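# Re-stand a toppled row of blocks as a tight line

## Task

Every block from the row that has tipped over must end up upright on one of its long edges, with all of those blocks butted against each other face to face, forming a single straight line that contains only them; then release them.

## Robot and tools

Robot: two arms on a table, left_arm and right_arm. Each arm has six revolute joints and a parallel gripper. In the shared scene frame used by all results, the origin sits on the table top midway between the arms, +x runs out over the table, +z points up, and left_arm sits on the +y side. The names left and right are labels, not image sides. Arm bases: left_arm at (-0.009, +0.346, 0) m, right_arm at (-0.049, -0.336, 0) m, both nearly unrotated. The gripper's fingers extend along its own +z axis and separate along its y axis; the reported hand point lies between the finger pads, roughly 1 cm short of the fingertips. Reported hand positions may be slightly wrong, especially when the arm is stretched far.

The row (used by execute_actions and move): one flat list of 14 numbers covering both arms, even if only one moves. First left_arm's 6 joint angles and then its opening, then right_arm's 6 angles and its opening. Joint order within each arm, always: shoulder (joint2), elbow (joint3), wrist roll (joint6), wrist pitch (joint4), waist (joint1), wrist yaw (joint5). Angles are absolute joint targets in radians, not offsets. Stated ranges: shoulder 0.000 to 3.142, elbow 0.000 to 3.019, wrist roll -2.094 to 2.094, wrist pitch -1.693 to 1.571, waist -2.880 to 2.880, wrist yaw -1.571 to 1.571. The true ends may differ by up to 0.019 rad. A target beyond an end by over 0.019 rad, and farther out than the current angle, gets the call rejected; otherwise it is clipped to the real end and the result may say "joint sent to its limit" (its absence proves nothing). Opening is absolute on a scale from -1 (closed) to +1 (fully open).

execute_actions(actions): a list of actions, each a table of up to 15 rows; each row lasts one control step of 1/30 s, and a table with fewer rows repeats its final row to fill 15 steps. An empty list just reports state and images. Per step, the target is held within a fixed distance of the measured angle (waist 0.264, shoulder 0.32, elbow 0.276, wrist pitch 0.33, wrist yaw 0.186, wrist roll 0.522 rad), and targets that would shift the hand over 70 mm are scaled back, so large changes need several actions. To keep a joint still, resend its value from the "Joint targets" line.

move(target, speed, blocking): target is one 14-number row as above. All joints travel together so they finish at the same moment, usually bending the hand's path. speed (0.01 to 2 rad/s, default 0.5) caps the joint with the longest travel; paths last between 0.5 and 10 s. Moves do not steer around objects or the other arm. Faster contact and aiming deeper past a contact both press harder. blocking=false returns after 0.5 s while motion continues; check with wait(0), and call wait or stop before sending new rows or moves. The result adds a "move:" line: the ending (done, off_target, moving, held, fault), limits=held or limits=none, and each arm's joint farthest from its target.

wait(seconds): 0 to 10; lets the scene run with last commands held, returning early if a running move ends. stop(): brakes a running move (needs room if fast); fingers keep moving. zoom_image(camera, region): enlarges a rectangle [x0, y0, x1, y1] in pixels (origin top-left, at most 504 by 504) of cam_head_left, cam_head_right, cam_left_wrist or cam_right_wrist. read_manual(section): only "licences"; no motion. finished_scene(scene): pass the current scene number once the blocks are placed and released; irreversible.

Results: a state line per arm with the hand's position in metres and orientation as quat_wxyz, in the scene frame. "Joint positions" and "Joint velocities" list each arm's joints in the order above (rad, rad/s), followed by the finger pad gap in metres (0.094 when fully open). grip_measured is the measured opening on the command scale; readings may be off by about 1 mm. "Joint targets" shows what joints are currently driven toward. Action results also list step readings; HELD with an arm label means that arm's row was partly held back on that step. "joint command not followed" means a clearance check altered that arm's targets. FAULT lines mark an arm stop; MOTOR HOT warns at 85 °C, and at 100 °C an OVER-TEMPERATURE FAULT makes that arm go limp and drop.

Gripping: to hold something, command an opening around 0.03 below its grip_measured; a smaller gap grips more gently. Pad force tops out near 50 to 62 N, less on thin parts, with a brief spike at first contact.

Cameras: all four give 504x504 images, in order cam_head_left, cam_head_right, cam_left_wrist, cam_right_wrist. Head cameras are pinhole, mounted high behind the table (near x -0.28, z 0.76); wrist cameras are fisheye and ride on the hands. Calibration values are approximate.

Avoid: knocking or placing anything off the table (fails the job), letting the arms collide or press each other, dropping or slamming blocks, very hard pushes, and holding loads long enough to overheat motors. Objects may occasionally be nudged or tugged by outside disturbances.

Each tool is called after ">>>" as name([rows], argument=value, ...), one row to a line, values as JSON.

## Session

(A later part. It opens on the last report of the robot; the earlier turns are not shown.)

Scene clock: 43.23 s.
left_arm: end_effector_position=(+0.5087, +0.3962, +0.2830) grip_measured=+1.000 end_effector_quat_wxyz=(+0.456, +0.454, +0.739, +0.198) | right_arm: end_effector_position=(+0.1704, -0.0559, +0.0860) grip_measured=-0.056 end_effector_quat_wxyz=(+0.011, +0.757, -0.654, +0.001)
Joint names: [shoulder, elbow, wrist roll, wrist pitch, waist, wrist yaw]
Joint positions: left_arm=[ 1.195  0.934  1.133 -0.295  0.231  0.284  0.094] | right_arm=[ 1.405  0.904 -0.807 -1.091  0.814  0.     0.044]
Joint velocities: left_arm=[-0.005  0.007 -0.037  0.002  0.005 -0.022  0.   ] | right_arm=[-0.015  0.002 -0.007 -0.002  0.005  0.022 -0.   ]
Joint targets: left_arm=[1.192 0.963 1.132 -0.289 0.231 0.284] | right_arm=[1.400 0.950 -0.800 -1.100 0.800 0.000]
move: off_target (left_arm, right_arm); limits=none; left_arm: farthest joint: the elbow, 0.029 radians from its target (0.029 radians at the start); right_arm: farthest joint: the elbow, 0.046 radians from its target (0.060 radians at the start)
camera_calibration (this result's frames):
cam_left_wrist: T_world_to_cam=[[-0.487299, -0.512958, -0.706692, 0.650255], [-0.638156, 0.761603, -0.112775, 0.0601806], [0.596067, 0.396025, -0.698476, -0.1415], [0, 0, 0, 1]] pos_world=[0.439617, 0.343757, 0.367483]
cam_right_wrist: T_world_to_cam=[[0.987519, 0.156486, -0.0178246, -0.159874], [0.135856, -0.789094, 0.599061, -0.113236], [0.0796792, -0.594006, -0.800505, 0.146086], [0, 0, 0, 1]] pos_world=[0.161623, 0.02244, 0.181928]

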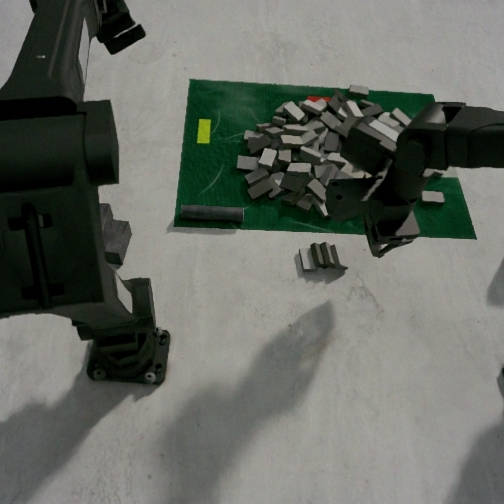

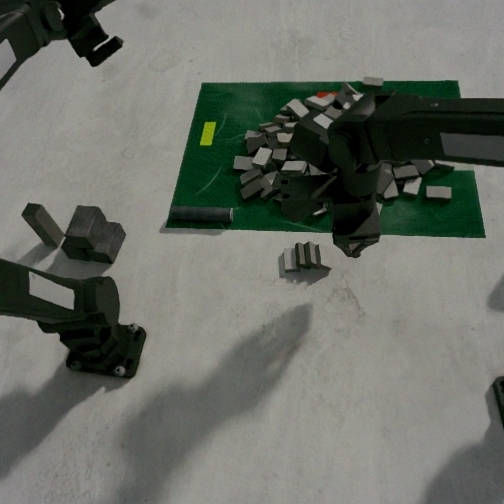

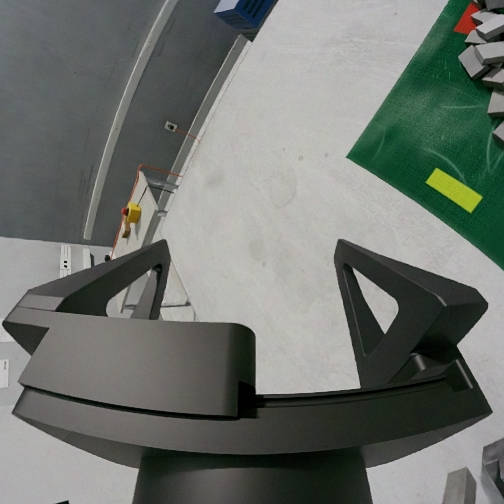

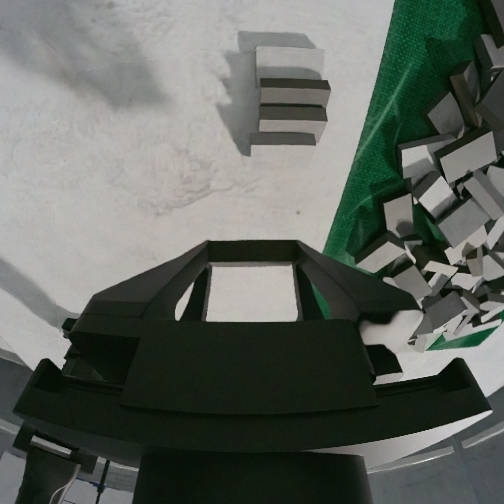

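>>> move(target=[1.192,0.963,1.132,-0.289,0.231,0.284,1,1.153,0.428,0,-0.225,1.362,0,-0.11], speed=0.8)

>>> move(target=[1.192,0.963,1.132,-0.289,0.231,0.284,1,1.275,0.384,0,-0.06,1.362,0,-0.11], speed=0.15)

>>> zoom_image(camera="cam_head_left", region=[260,280,460,430])

Scene clock: 46.93 s.
left_arm: end_effector_position=(+0.5087, +0.3962, +0.2830) grip_measured=+1.000 end_effector_quat_wxyz=(+0.456, +0.454, +0.739, +0.198) | right_arm: end_effector_position=(-0.0052, +0.0138, +0.0431) grip_measured=-0.056 end_effector_quat_wxyz=(+0.218, -0.637, +0.714, +0.191)
Joint names: [shoulder, elbow, wrist roll, wrist pitch, waist, wrist yaw]
Joint positions: left_arm=[ 1.195  0.934  1.133 -0.295  0.231  0.284  0.094] | right_arm=[ 1.164  0.424 -0.009 -0.243  1.354  0.     0.044]
Joint velocities: left_arm=[ 0.005 -0.002 -0.007 -0.002  0.015 -0.037  0.   ] | right_arm=[-0.015 -0.007 -0.051  0.007  0.005 -0.007 -0.001]
Joint targets: left_arm=[1.192 0.963 1.132 -0.289 0.231 0.284] | right_arm=[1.153 0.428 -0.000 -0.225 1.362 -0.000]
move: off_target (left_arm); limits=none; left_arm: farthest joint: the elbow, 0.029 radians from its target (0.029 radians at the start); right_arm: farthest joint: the wrist pitch, 0.018 radians from its target (0.866 radians at the start)
camera_calibration (this result's frames):
cam_left_wrist: T_world_to_cam=[[-0.487299, -0.512958, -0.706692, 0.650255], [-0.638156, 0.761603, -0.112775, 0.0601806], [0.596067, 0.396025, -0.698476, -0.1415], [0, 0, 0, 1]] pos_world=[0.439617, 0.343757, 0.367483]
cam_right_wrist: T_world_to_cam=[[0.994531, -0.103965, 0.0100115, 0.004313], [-0.104282, -0.993763, 0.0395105, 0.01701], [0.00584132, -0.0403384, -0.999169, 0.167632], [0, 0, 0, 1]] pos_world=[-0.00349476, 0.0241144, 0.166777]

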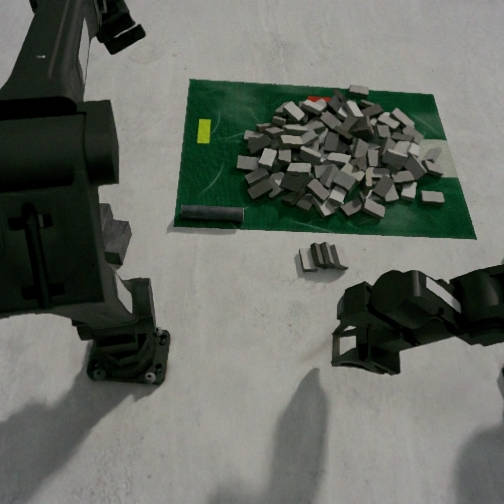

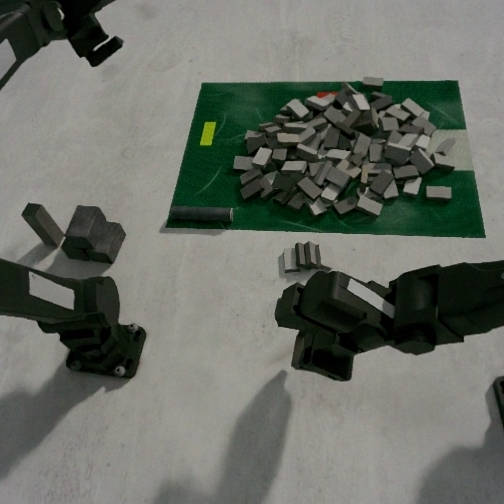

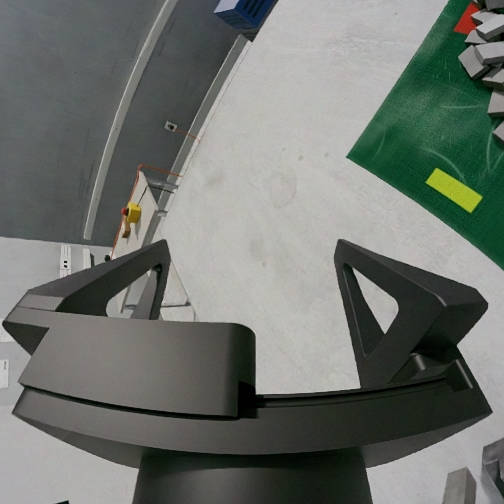

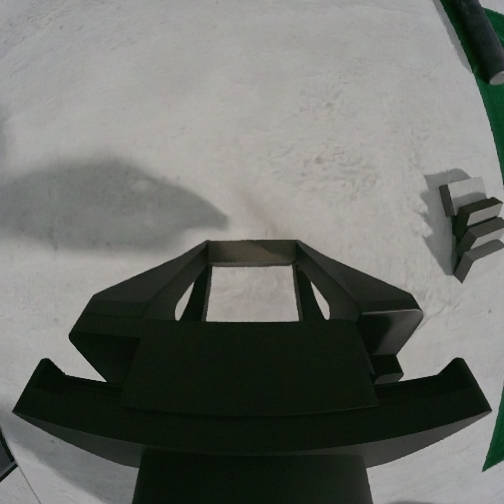

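Scene clock: 48.53 s.
left_arm: end_effector_position=(+0.5087, +0.3962, +0.2830) grip_measured=+1.000 end_effector_quat_wxyz=(+0.456, +0.454, +0.739, +0.198) | right_arm: end_effector_position=(-0.0047, +0.0176, +0.0158) grip_measured=-0.056 end_effector_quat_wxyz=(+0.226, -0.635, +0.712, +0.198)
Joint names: [shoulder, elbow, wrist roll, wrist pitch, waist, wrist yaw]
Joint positions: left_arm=[ 1.195  0.934  1.133 -0.295  0.231  0.284  0.094] | right_arm=[ 1.266  0.384 -0.008 -0.078  1.354  0.     0.044]
Joint velocities: left_arm=[-0.005  0.022  0.037  0.017 -0.005  0.066  0.   ] | right_arm=[ 0.005 -0.007 -0.051 -0.007 -0.005 -0.037  0.   ]
Joint targets: left_arm=[1.192 0.963 1.132 -0.289 0.231 0.284] | right_arm=[1.275 0.384 0.000 -0.060 1.362 0.000]
move: off_target (left_arm); limits=none; left_arm: farthest joint: the elbow, 0.029 radians from its target (0.029 radians at the start); right_arm: farthest joint: the wrist pitch, 0.018 radians from its target (0.183 radians at the start)
camera_calibration (this result's frames):
cam_left_wrist: T_world_to_cam=[[-0.487299, -0.512958, -0.706692, 0.650255], [-0.638156, 0.761603, -0.112775, 0.0601806], [0.596067, 0.396025, -0.698476, -0.1415], [0, 0, 0, 1]] pos_world=[0.439617, 0.343757, 0.367483]
cam_right_wrist: T_world_to_cam=[[0.994441, -0.104819, 0.00999546, 0.00452995], [-0.104975, -0.994336, 0.0166272, 0.0222515], [0.008196, -0.017584, -0.999812, 0.140203], [0, 0, 0, 1]] pos_world=[-0.00331802, 0.0250657, 0.139761]

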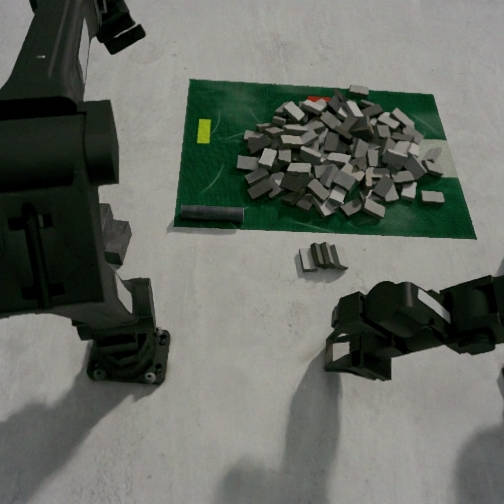

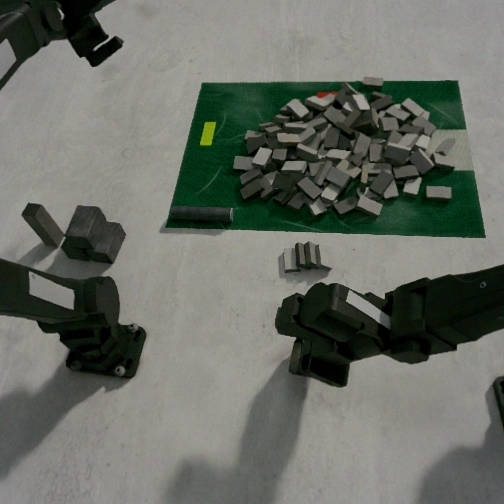

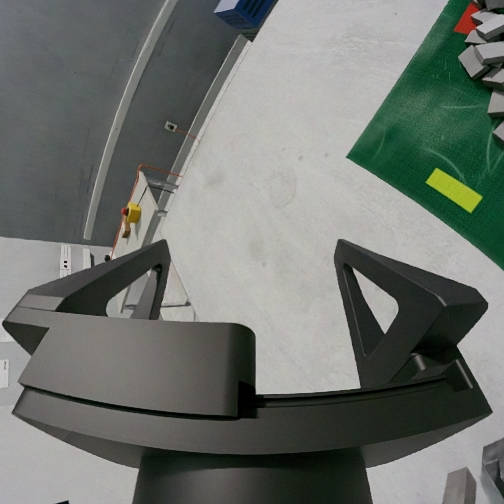

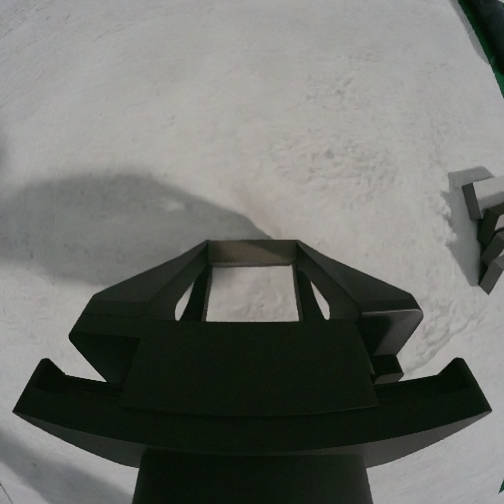

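Region (260, 280, 460, 430) of cam_head_left's 504x504 image, scaled by 2.520, with more detail than that image has; it fills the top 378 rows of this view, and the rest is white.

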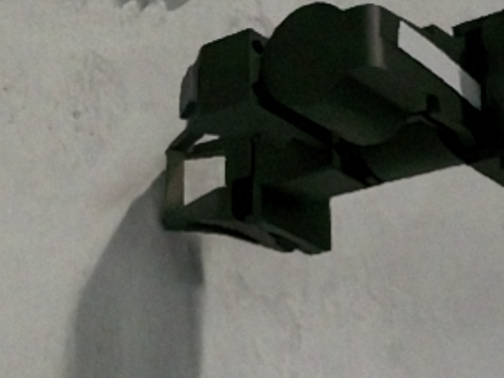

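>>> move(target=[1.192,0.963,1.132,-0.289,0.231,0.284,1,1.285,0.38,0,-0.05,1.362,0,-0.11], speed=0.05)

>>> move(target=[1.192,0.963,1.132,-0.289,0.231,0.284,1,1.285,0.38,0,-0.05,1.362,0,0.3])

>>> move(target=[1.192,0.963,1.132,-0.289,0.231,0.284,1,1.05,0.5,0,-0.4,1.362,0,0.3])

>>> move(target=[1.192,0.963,1.132,-0.289,0.231,0.284,1,1.57,1.0,-0.78,-0.97,0.835,0,0.3], speed=0.8)

Scene clock: 50.97 s.
left_arm: end_effector_position=(+0.5087, +0.3962, +0.2830) grip_measured=+1.000 end_effector_quat_wxyz=(+0.456, +0.454, +0.739, +0.198) | right_arm: end_effector_position=(-0.0047, +0.0180, +0.0139) grip_measured=-0.056 end_effector_quat_wxyz=(+0.227, -0.635, +0.712, +0.199)
Joint names: [shoulder, elbow, wrist roll, wrist pitch, waist, wrist yaw]
Joint positions: left_arm=[ 1.195  0.934  1.133 -0.295  0.231  0.284  0.094] | right_arm=[ 1.274  0.382 -0.008 -0.067  1.354  0.     0.044]
Joint velocities: left_arm=[-0.005 -0.007  0.007  0.002 -0.005  0.081  0.   ] | right_arm=[ 0.005  0.002 -0.051 -0.002 -0.005  0.022 -0.001]
Joint targets: left_arm=[1.192 0.963 1.132 -0.289 0.231 0.284] | right_arm=[1.285 0.380 -0.000 -0.050 1.362 -0.000]
move: off_target (left_arm); limits=none; left_arm: farthest joint: the elbow, 0.029 radians from its target (0.029 radians at the start); right_arm: farthest joint: the wrist pitch, 0.017 radians from its target (0.028 radians at the start)
camera_calibration (this result's frames):
cam_left_wrist: T_world_to_cam=[[-0.487299, -0.512958, -0.706692, 0.650255], [-0.638156, 0.761603, -0.112775, 0.0601806], [0.596067, 0.396025, -0.698476, -0.1415], [0, 0, 0, 1]] pos_world=[0.439617, 0.343757, 0.367483]
cam_right_wrist: T_world_to_cam=[[0.99444, -0.104831, 0.0100157, 0.00454232], [-0.104977, -0.994354, 0.015483, 0.0226853], [0.00833604, -0.0164484, -0.99983, 0.138263], [0, 0, 0, 1]] pos_world=[-0.00328818, 0.0253076, 0.137843]

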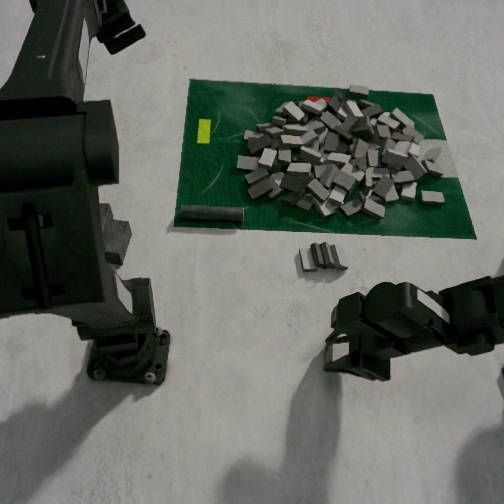

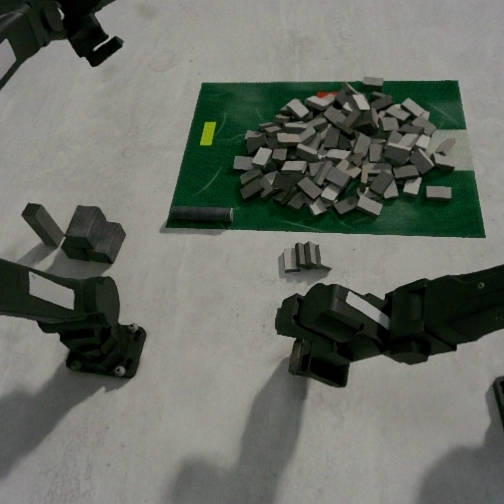

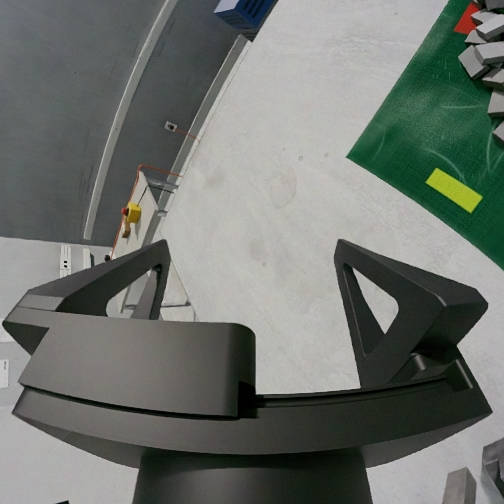

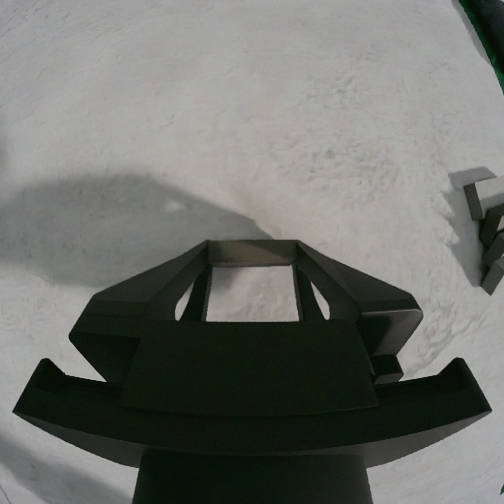

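Scene clock: 51.67 s.
left_arm: end_effector_position=(+0.5087, +0.3962, +0.2830) grip_measured=+1.000 end_effector_quat_wxyz=(+0.456, +0.454, +0.739, +0.198) | right_arm: end_effector_position=(-0.0046, +0.0185, +0.0143) grip_measured=+0.297 end_effector_quat_wxyz=(+0.228, -0.634, +0.711, +0.199)
Joint names: [shoulder, elbow, wrist roll, wrist pitch, waist, wrist yaw]
Joint positions: left_arm=[ 1.195  0.934  1.133 -0.295  0.231  0.284  0.094] | right_arm=[ 1.274  0.382 -0.008 -0.064  1.354  0.     0.061]
Joint velocities: left_arm=[-0.015  0.017  0.022  0.007  0.005  0.037  0.   ] | right_arm=[ 0.005  0.012  0.007 -0.012 -0.015 -0.007 -0.001]
Joint targets: left_arm=[1.192 0.963 1.132 -0.289 0.231 0.284] | right_arm=[1.285 0.380 -0.000 -0.050 1.362 0.000]
move: off_target (left_arm); limits=none; left_arm: farthest joint: the elbow, 0.029 radians from its target (0.029 radians at the start); right_arm: farthest joint: the wrist pitch, 0.014 radians from its target (0.017 radians at the start)
camera_calibration (this result's frames):
cam_left_wrist: T_world_to_cam=[[-0.487299, -0.512958, -0.706692, 0.650255], [-0.638156, 0.761603, -0.112775, 0.0601806], [0.596067, 0.396025, -0.698476, -0.1415], [0, 0, 0, 1]] pos_world=[0.439617, 0.343757, 0.367483]
cam_right_wrist: T_world_to_cam=[[0.994436, -0.104857, 0.0100628, 0.00452885], [-0.104982, -0.994392, 0.0128134, 0.0232554], [0.0086628, -0.0137985, -0.999867, 0.138602], [0, 0, 0, 1]] pos_world=[-0.00326294, 0.0255123, 0.13824]

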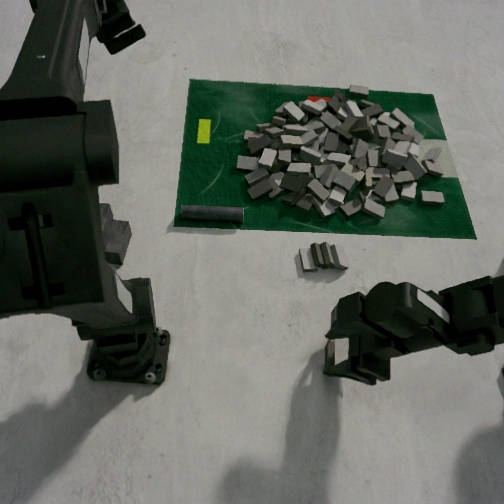

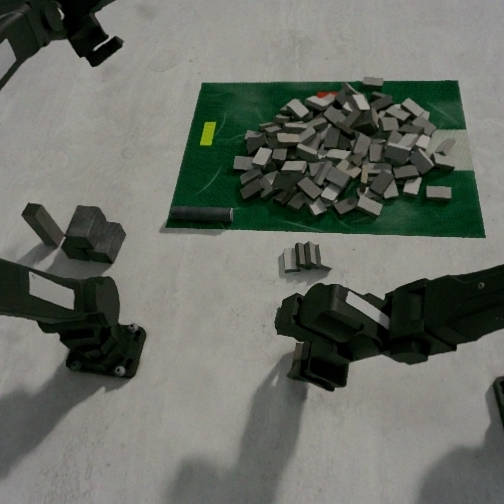

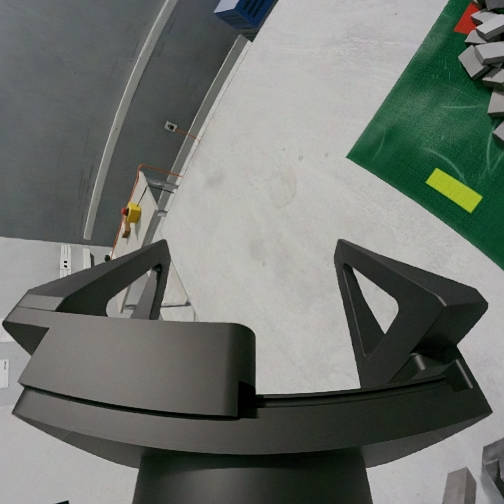

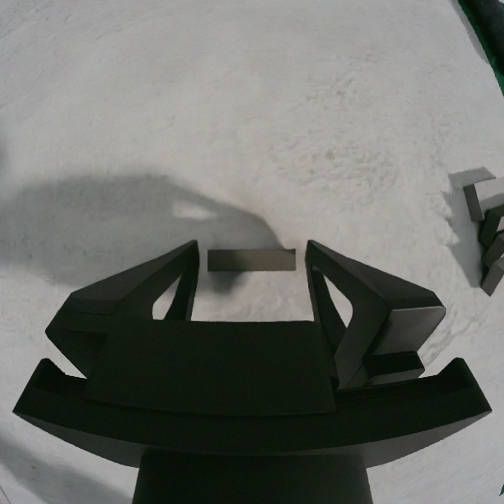

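Scene clock: 52.87 s.
left_arm: end_effector_position=(+0.5087, +0.3962, +0.2830) grip_measured=+1.000 end_effector_quat_wxyz=(+0.456, +0.454, +0.739, +0.198) | right_arm: end_effector_position=(-0.0060, +0.0069, +0.0755) grip_measured=+0.297 end_effector_quat_wxyz=(+0.218, -0.637, +0.714, +0.191)
Joint names: [shoulder, elbow, wrist roll, wrist pitch, waist, wrist yaw]
Joint positions: left_arm=[ 1.195  0.934  1.133 -0.295  0.231  0.284  0.094] | right_arm=[ 1.049  0.459 -0.008 -0.391  1.354  0.     0.061]
Joint velocities: left_arm=[-0.015 -0.007  0.051 -0.002 -0.005  0.022  0.   ] | right_arm=[ 0.024 -0.012 -0.066 -0.012  0.005 -0.066  0.   ]
Joint targets: left_arm=[1.192 0.963 1.132 -0.289 0.231 0.284] | right_arm=[1.050 0.500 0.000 -0.400 1.362 0.000]
move: off_target (left_arm, right_arm); limits=none; left_arm: farthest joint: the elbow, 0.029 radians from its target (0.029 radians at the start); right_arm: farthest joint: the elbow, 0.041 radians from its target (0.118 radians at the start)
camera_calibration (this result's frames):
cam_left_wrist: T_world_to_cam=[[-0.487299, -0.512958, -0.706692, 0.650255], [-0.638156, 0.761603, -0.112775, 0.0601806], [0.596067, 0.396025, -0.698476, -0.1415], [0, 0, 0, 1]] pos_world=[0.439617, 0.343757, 0.367483]
cam_right_wrist: T_world_to_cam=[[0.994467, -0.104608, 0.00960881, 0.00415193], [-0.104902, -0.993742, 0.0383593, 0.00882872], [0.00553601, -0.039155, -0.999218, 0.19979], [0, 0, 0, 1]] pos_world=[-0.00430884, 0.0170306, 0.199255]

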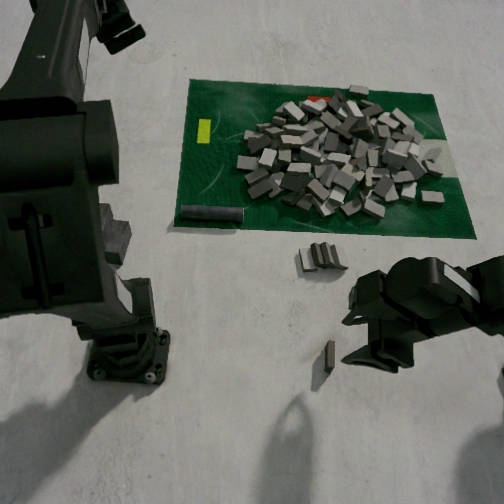

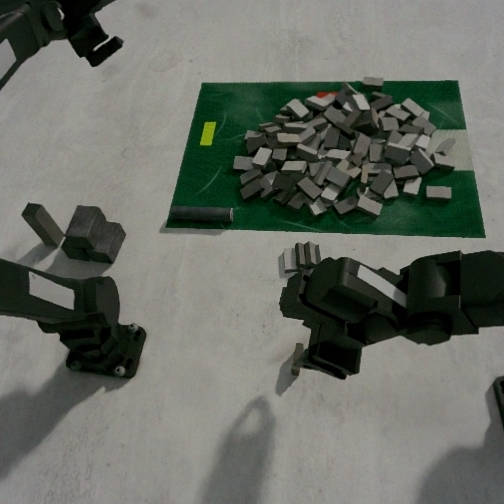

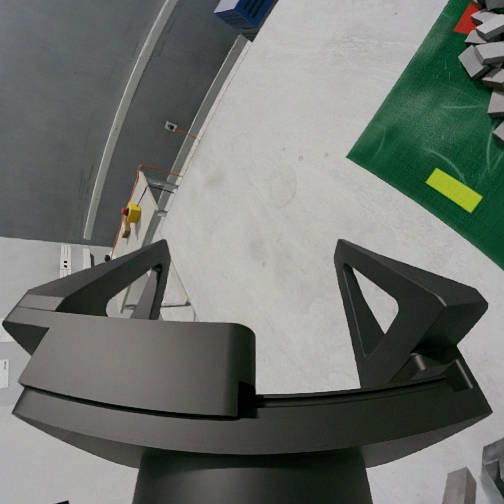

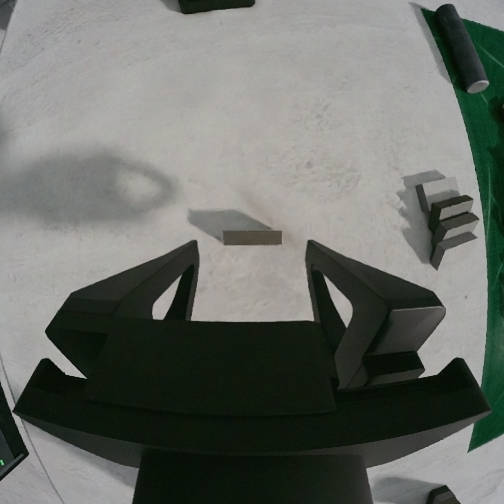

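Scene clock: 54.73 s.
left_arm: end_effector_position=(+0.5087, +0.3962, +0.2830) grip_measured=+1.000 end_effector_quat_wxyz=(+0.456, +0.454, +0.739, +0.198) | right_arm: end_effector_position=(+0.1930, -0.0127, +0.0491) grip_measured=+0.297 end_effector_quat_wxyz=(-0.006, +0.752, -0.659, -0.000)
Joint names: [shoulder, elbow, wrist roll, wrist pitch, waist, wrist yaw]
Joint positions: left_arm=[ 1.195  0.934  1.133 -0.295  0.231  0.284  0.094] | right_arm=[ 1.56   0.962 -0.772 -0.961  0.836  0.     0.061]
Joint velocities: left_arm=[-0.005 -0.012 -0.051 -0.007 -0.005  0.007  0.   ] | right_arm=[-0.005 -0.007 -0.007 -0.012 -0.005 -0.007 -0.   ]
Joint targets: left_arm=[1.192 0.963 1.132 -0.289 0.231 0.284] | right_arm=[1.570 1.000 -0.780 -0.970 0.835 -0.000]
move: off_target (left_arm, right_arm); limits=none; left_arm: farthest joint: the elbow, 0.029 radians from its target (0.029 radians at the start); right_arm: farthest joint: the elbow, 0.038 radians from its target (0.541 radians at the start)
camera_calibration (this result's frames):
cam_left_wrist: T_world_to_cam=[[-0.487299, -0.512958, -0.706692, 0.650255], [-0.638156, 0.761603, -0.112775, 0.0601806], [0.596067, 0.396025, -0.698476, -0.1415], [0, 0, 0, 1]] pos_world=[0.439617, 0.343757, 0.367483]
cam_right_wrist: T_world_to_cam=[[0.98975, 0.14268, 0.0061455, -0.191312], [0.112638, -0.80636, 0.5806, -0.0549499], [0.0877958, -0.573957, -0.814166, 0.139767], [0, 0, 0, 1]] pos_world=[0.183269, 0.063207, 0.146873]

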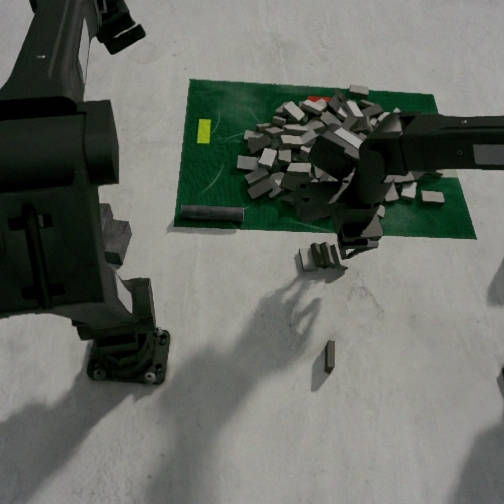

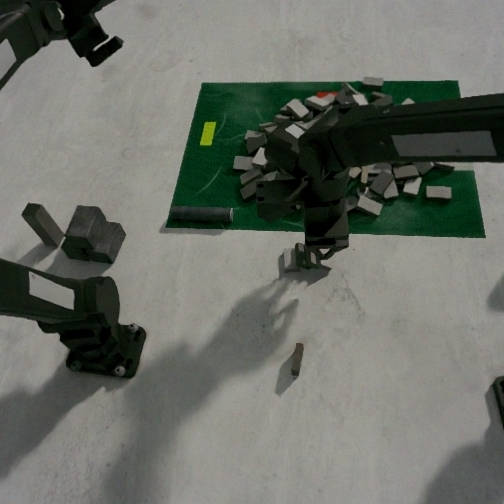

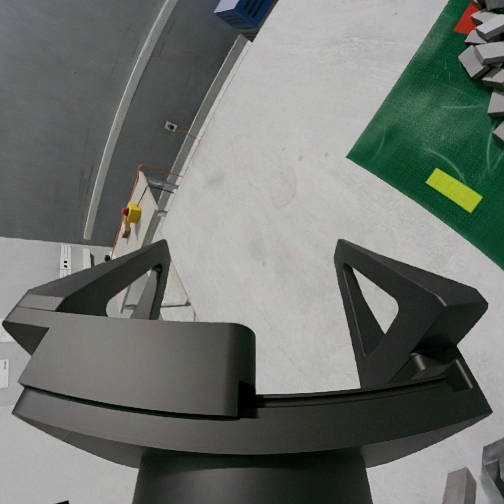

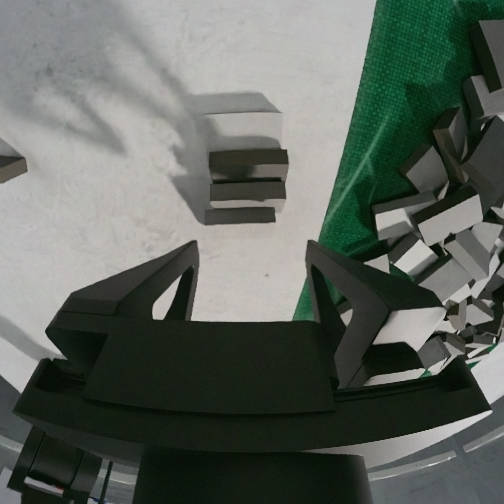

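>>> move(target=[1.192,0.963,1.132,-0.289,0.231,0.284,1,1.57,0.95,-0.77,-0.96,0.865,0,0.3], speed=0.15)

>>> move(target=[1.192,0.963,1.132,-0.289,0.231,0.284,1,1.634,0.915,-0.77,-0.86,0.865,0,0.3], speed=0.15)

>>> zoom_image(camera="cam_head_left", region=[280,210,400,300])

Scene clock: 57.30 s.
left_arm: end_effector_position=(+0.5087, +0.3962, +0.2830) grip_measured=+1.000 end_effector_quat_wxyz=(+0.456, +0.454, +0.739, +0.198) | right_arm: end_effector_position=(+0.1855, -0.0118, +0.0466) grip_measured=+0.297 end_effector_quat_wxyz=(-0.002, +0.757, -0.653, +0.000)
Joint names: [shoulder, elbow, wrist roll, wrist pitch, waist, wrist yaw]
Joint positions: left_arm=[ 1.195  0.934  1.133 -0.295  0.231  0.284  0.094] | right_arm=[ 1.56   0.954 -0.772 -0.961  0.852  0.     0.061]
Joint velocities: left_arm=[ 0.005 -0.017 -0.022  0.007 -0.005 -0.051  0.   ] | right_arm=[ 0.015 -0.007 -0.022 -0.007 -0.024 -0.037 -0.001]
Joint targets: left_arm=[1.192 0.963 1.132 -0.289 0.231 0.284] | right_arm=[1.570 0.950 -0.770 -0.960 0.865 -0.000]
move: off_target (left_arm); limits=none; left_arm: farthest joint: the elbow, 0.029 radians from its target (0.029 radians at the start); right_arm: farthest joint: the waist, 0.013 radians from its target (0.029 radians at the start)
camera_calibration (this result's frames):
cam_left_wrist: T_world_to_cam=[[-0.487299, -0.512958, -0.706692, 0.650255], [-0.638156, 0.761603, -0.112775, 0.0601806], [0.596067, 0.396025, -0.698476, -0.1415], [0, 0, 0, 1]] pos_world=[0.439617, 0.343757, 0.367483]
cam_right_wrist: T_world_to_cam=[[0.987231, 0.159294, 0.00049233, -0.183073], [0.128883, -0.800564, 0.585223, -0.0550511], [0.0936167, -0.577687, -0.810872, 0.137611], [0, 0, 0, 1]] pos_world=[0.174948, 0.0645869, 0.143893]

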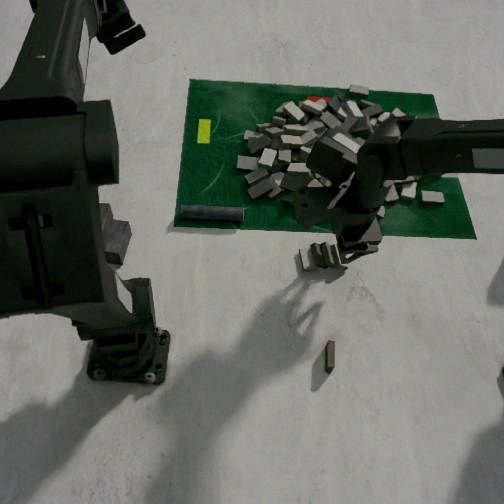

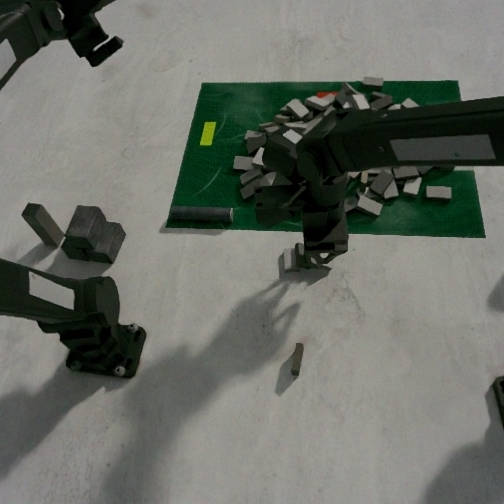

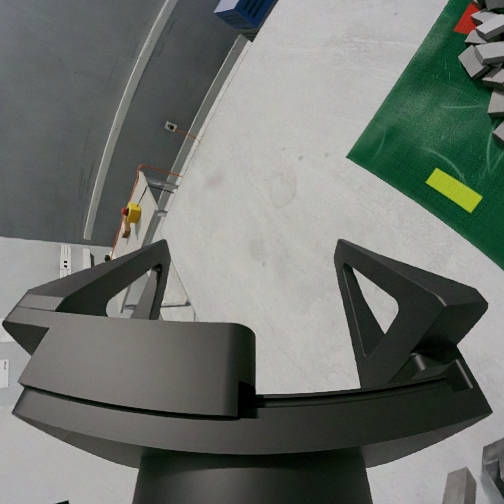

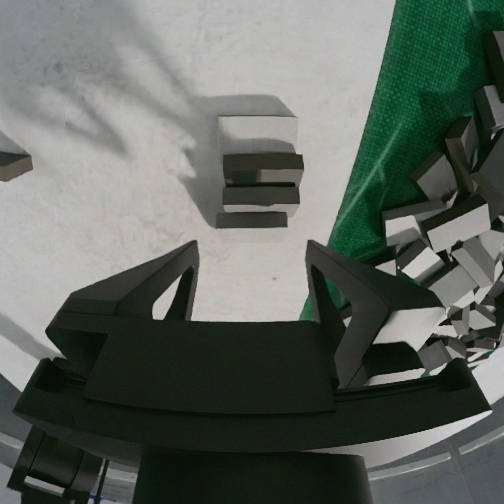

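Scene clock: 58.37 s.
left_arm: end_effector_position=(+0.5087, +0.3962, +0.2830) grip_measured=+1.000 end_effector_quat_wxyz=(+0.456, +0.454, +0.739, +0.198) | right_arm: end_effector_position=(+0.1851, -0.0123, +0.0139) grip_measured=+0.297 end_effector_quat_wxyz=(-0.001, +0.757, -0.653, +0.000)
Joint names: [shoulder, elbow, wrist roll, wrist pitch, waist, wrist yaw]
Joint positions: left_arm=[ 1.195  0.934  1.133 -0.295  0.231  0.284  0.094] | right_arm=[ 1.617  0.918 -0.772 -0.87   0.852  0.     0.061]
Joint velocities: left_arm=[ 0.015 -0.022  0.022 -0.002 -0.015 -0.066  0.   ] | right_arm=[-0.005  0.002  0.007 -0.017 -0.005  0.037  0.   ]
Joint targets: left_arm=[1.192 0.963 1.132 -0.289 0.231 0.284] | right_arm=[1.634 0.915 -0.770 -0.860 0.865 0.000]
move: off_target (left_arm); limits=none; left_arm: farthest joint: the elbow, 0.029 radians from its target (0.029 radians at the start); right_arm: farthest joint: the shoulder, 0.017 radians from its target (0.074 radians at the start)
camera_calibration (this result's frames):
cam_left_wrist: T_world_to_cam=[[-0.487299, -0.512958, -0.706692, 0.650255], [-0.638156, 0.761603, -0.112775, 0.0601806], [0.596067, 0.396025, -0.698476, -0.1415], [0, 0, 0, 1]] pos_world=[0.439617, 0.343757, 0.367483]
cam_right_wrist: T_world_to_cam=[[0.987231, 0.159293, -0.00112375, -0.182583], [0.129666, -0.799476, 0.586536, -0.036476], [0.092533, -0.579192, -0.809922, 0.111062], [0, 0, 0, 1]] pos_world=[0.174704, 0.0642488, 0.111141]

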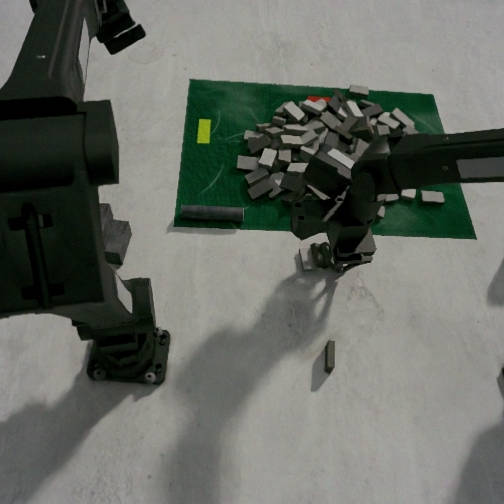

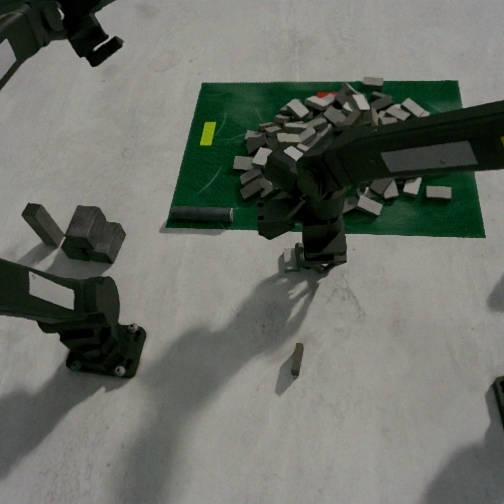

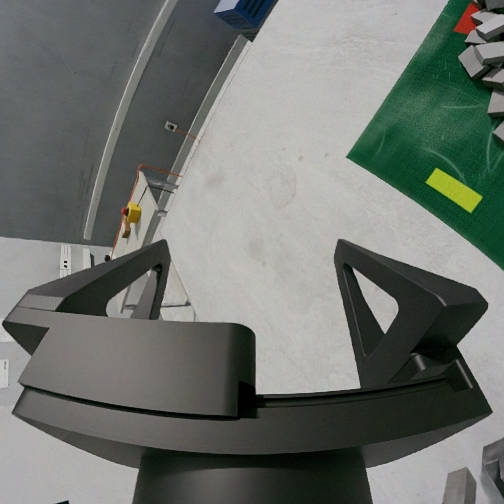

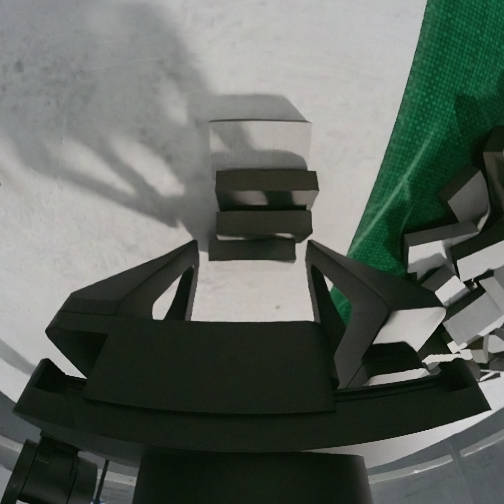

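Region (280, 210, 400, 300) of cam_head_left's 504x504 image, scaled by 4.200, with more detail than that image has; it fills the top 378 rows of this view, and the rest is white.

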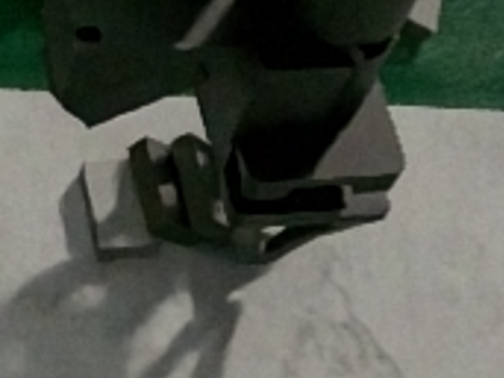

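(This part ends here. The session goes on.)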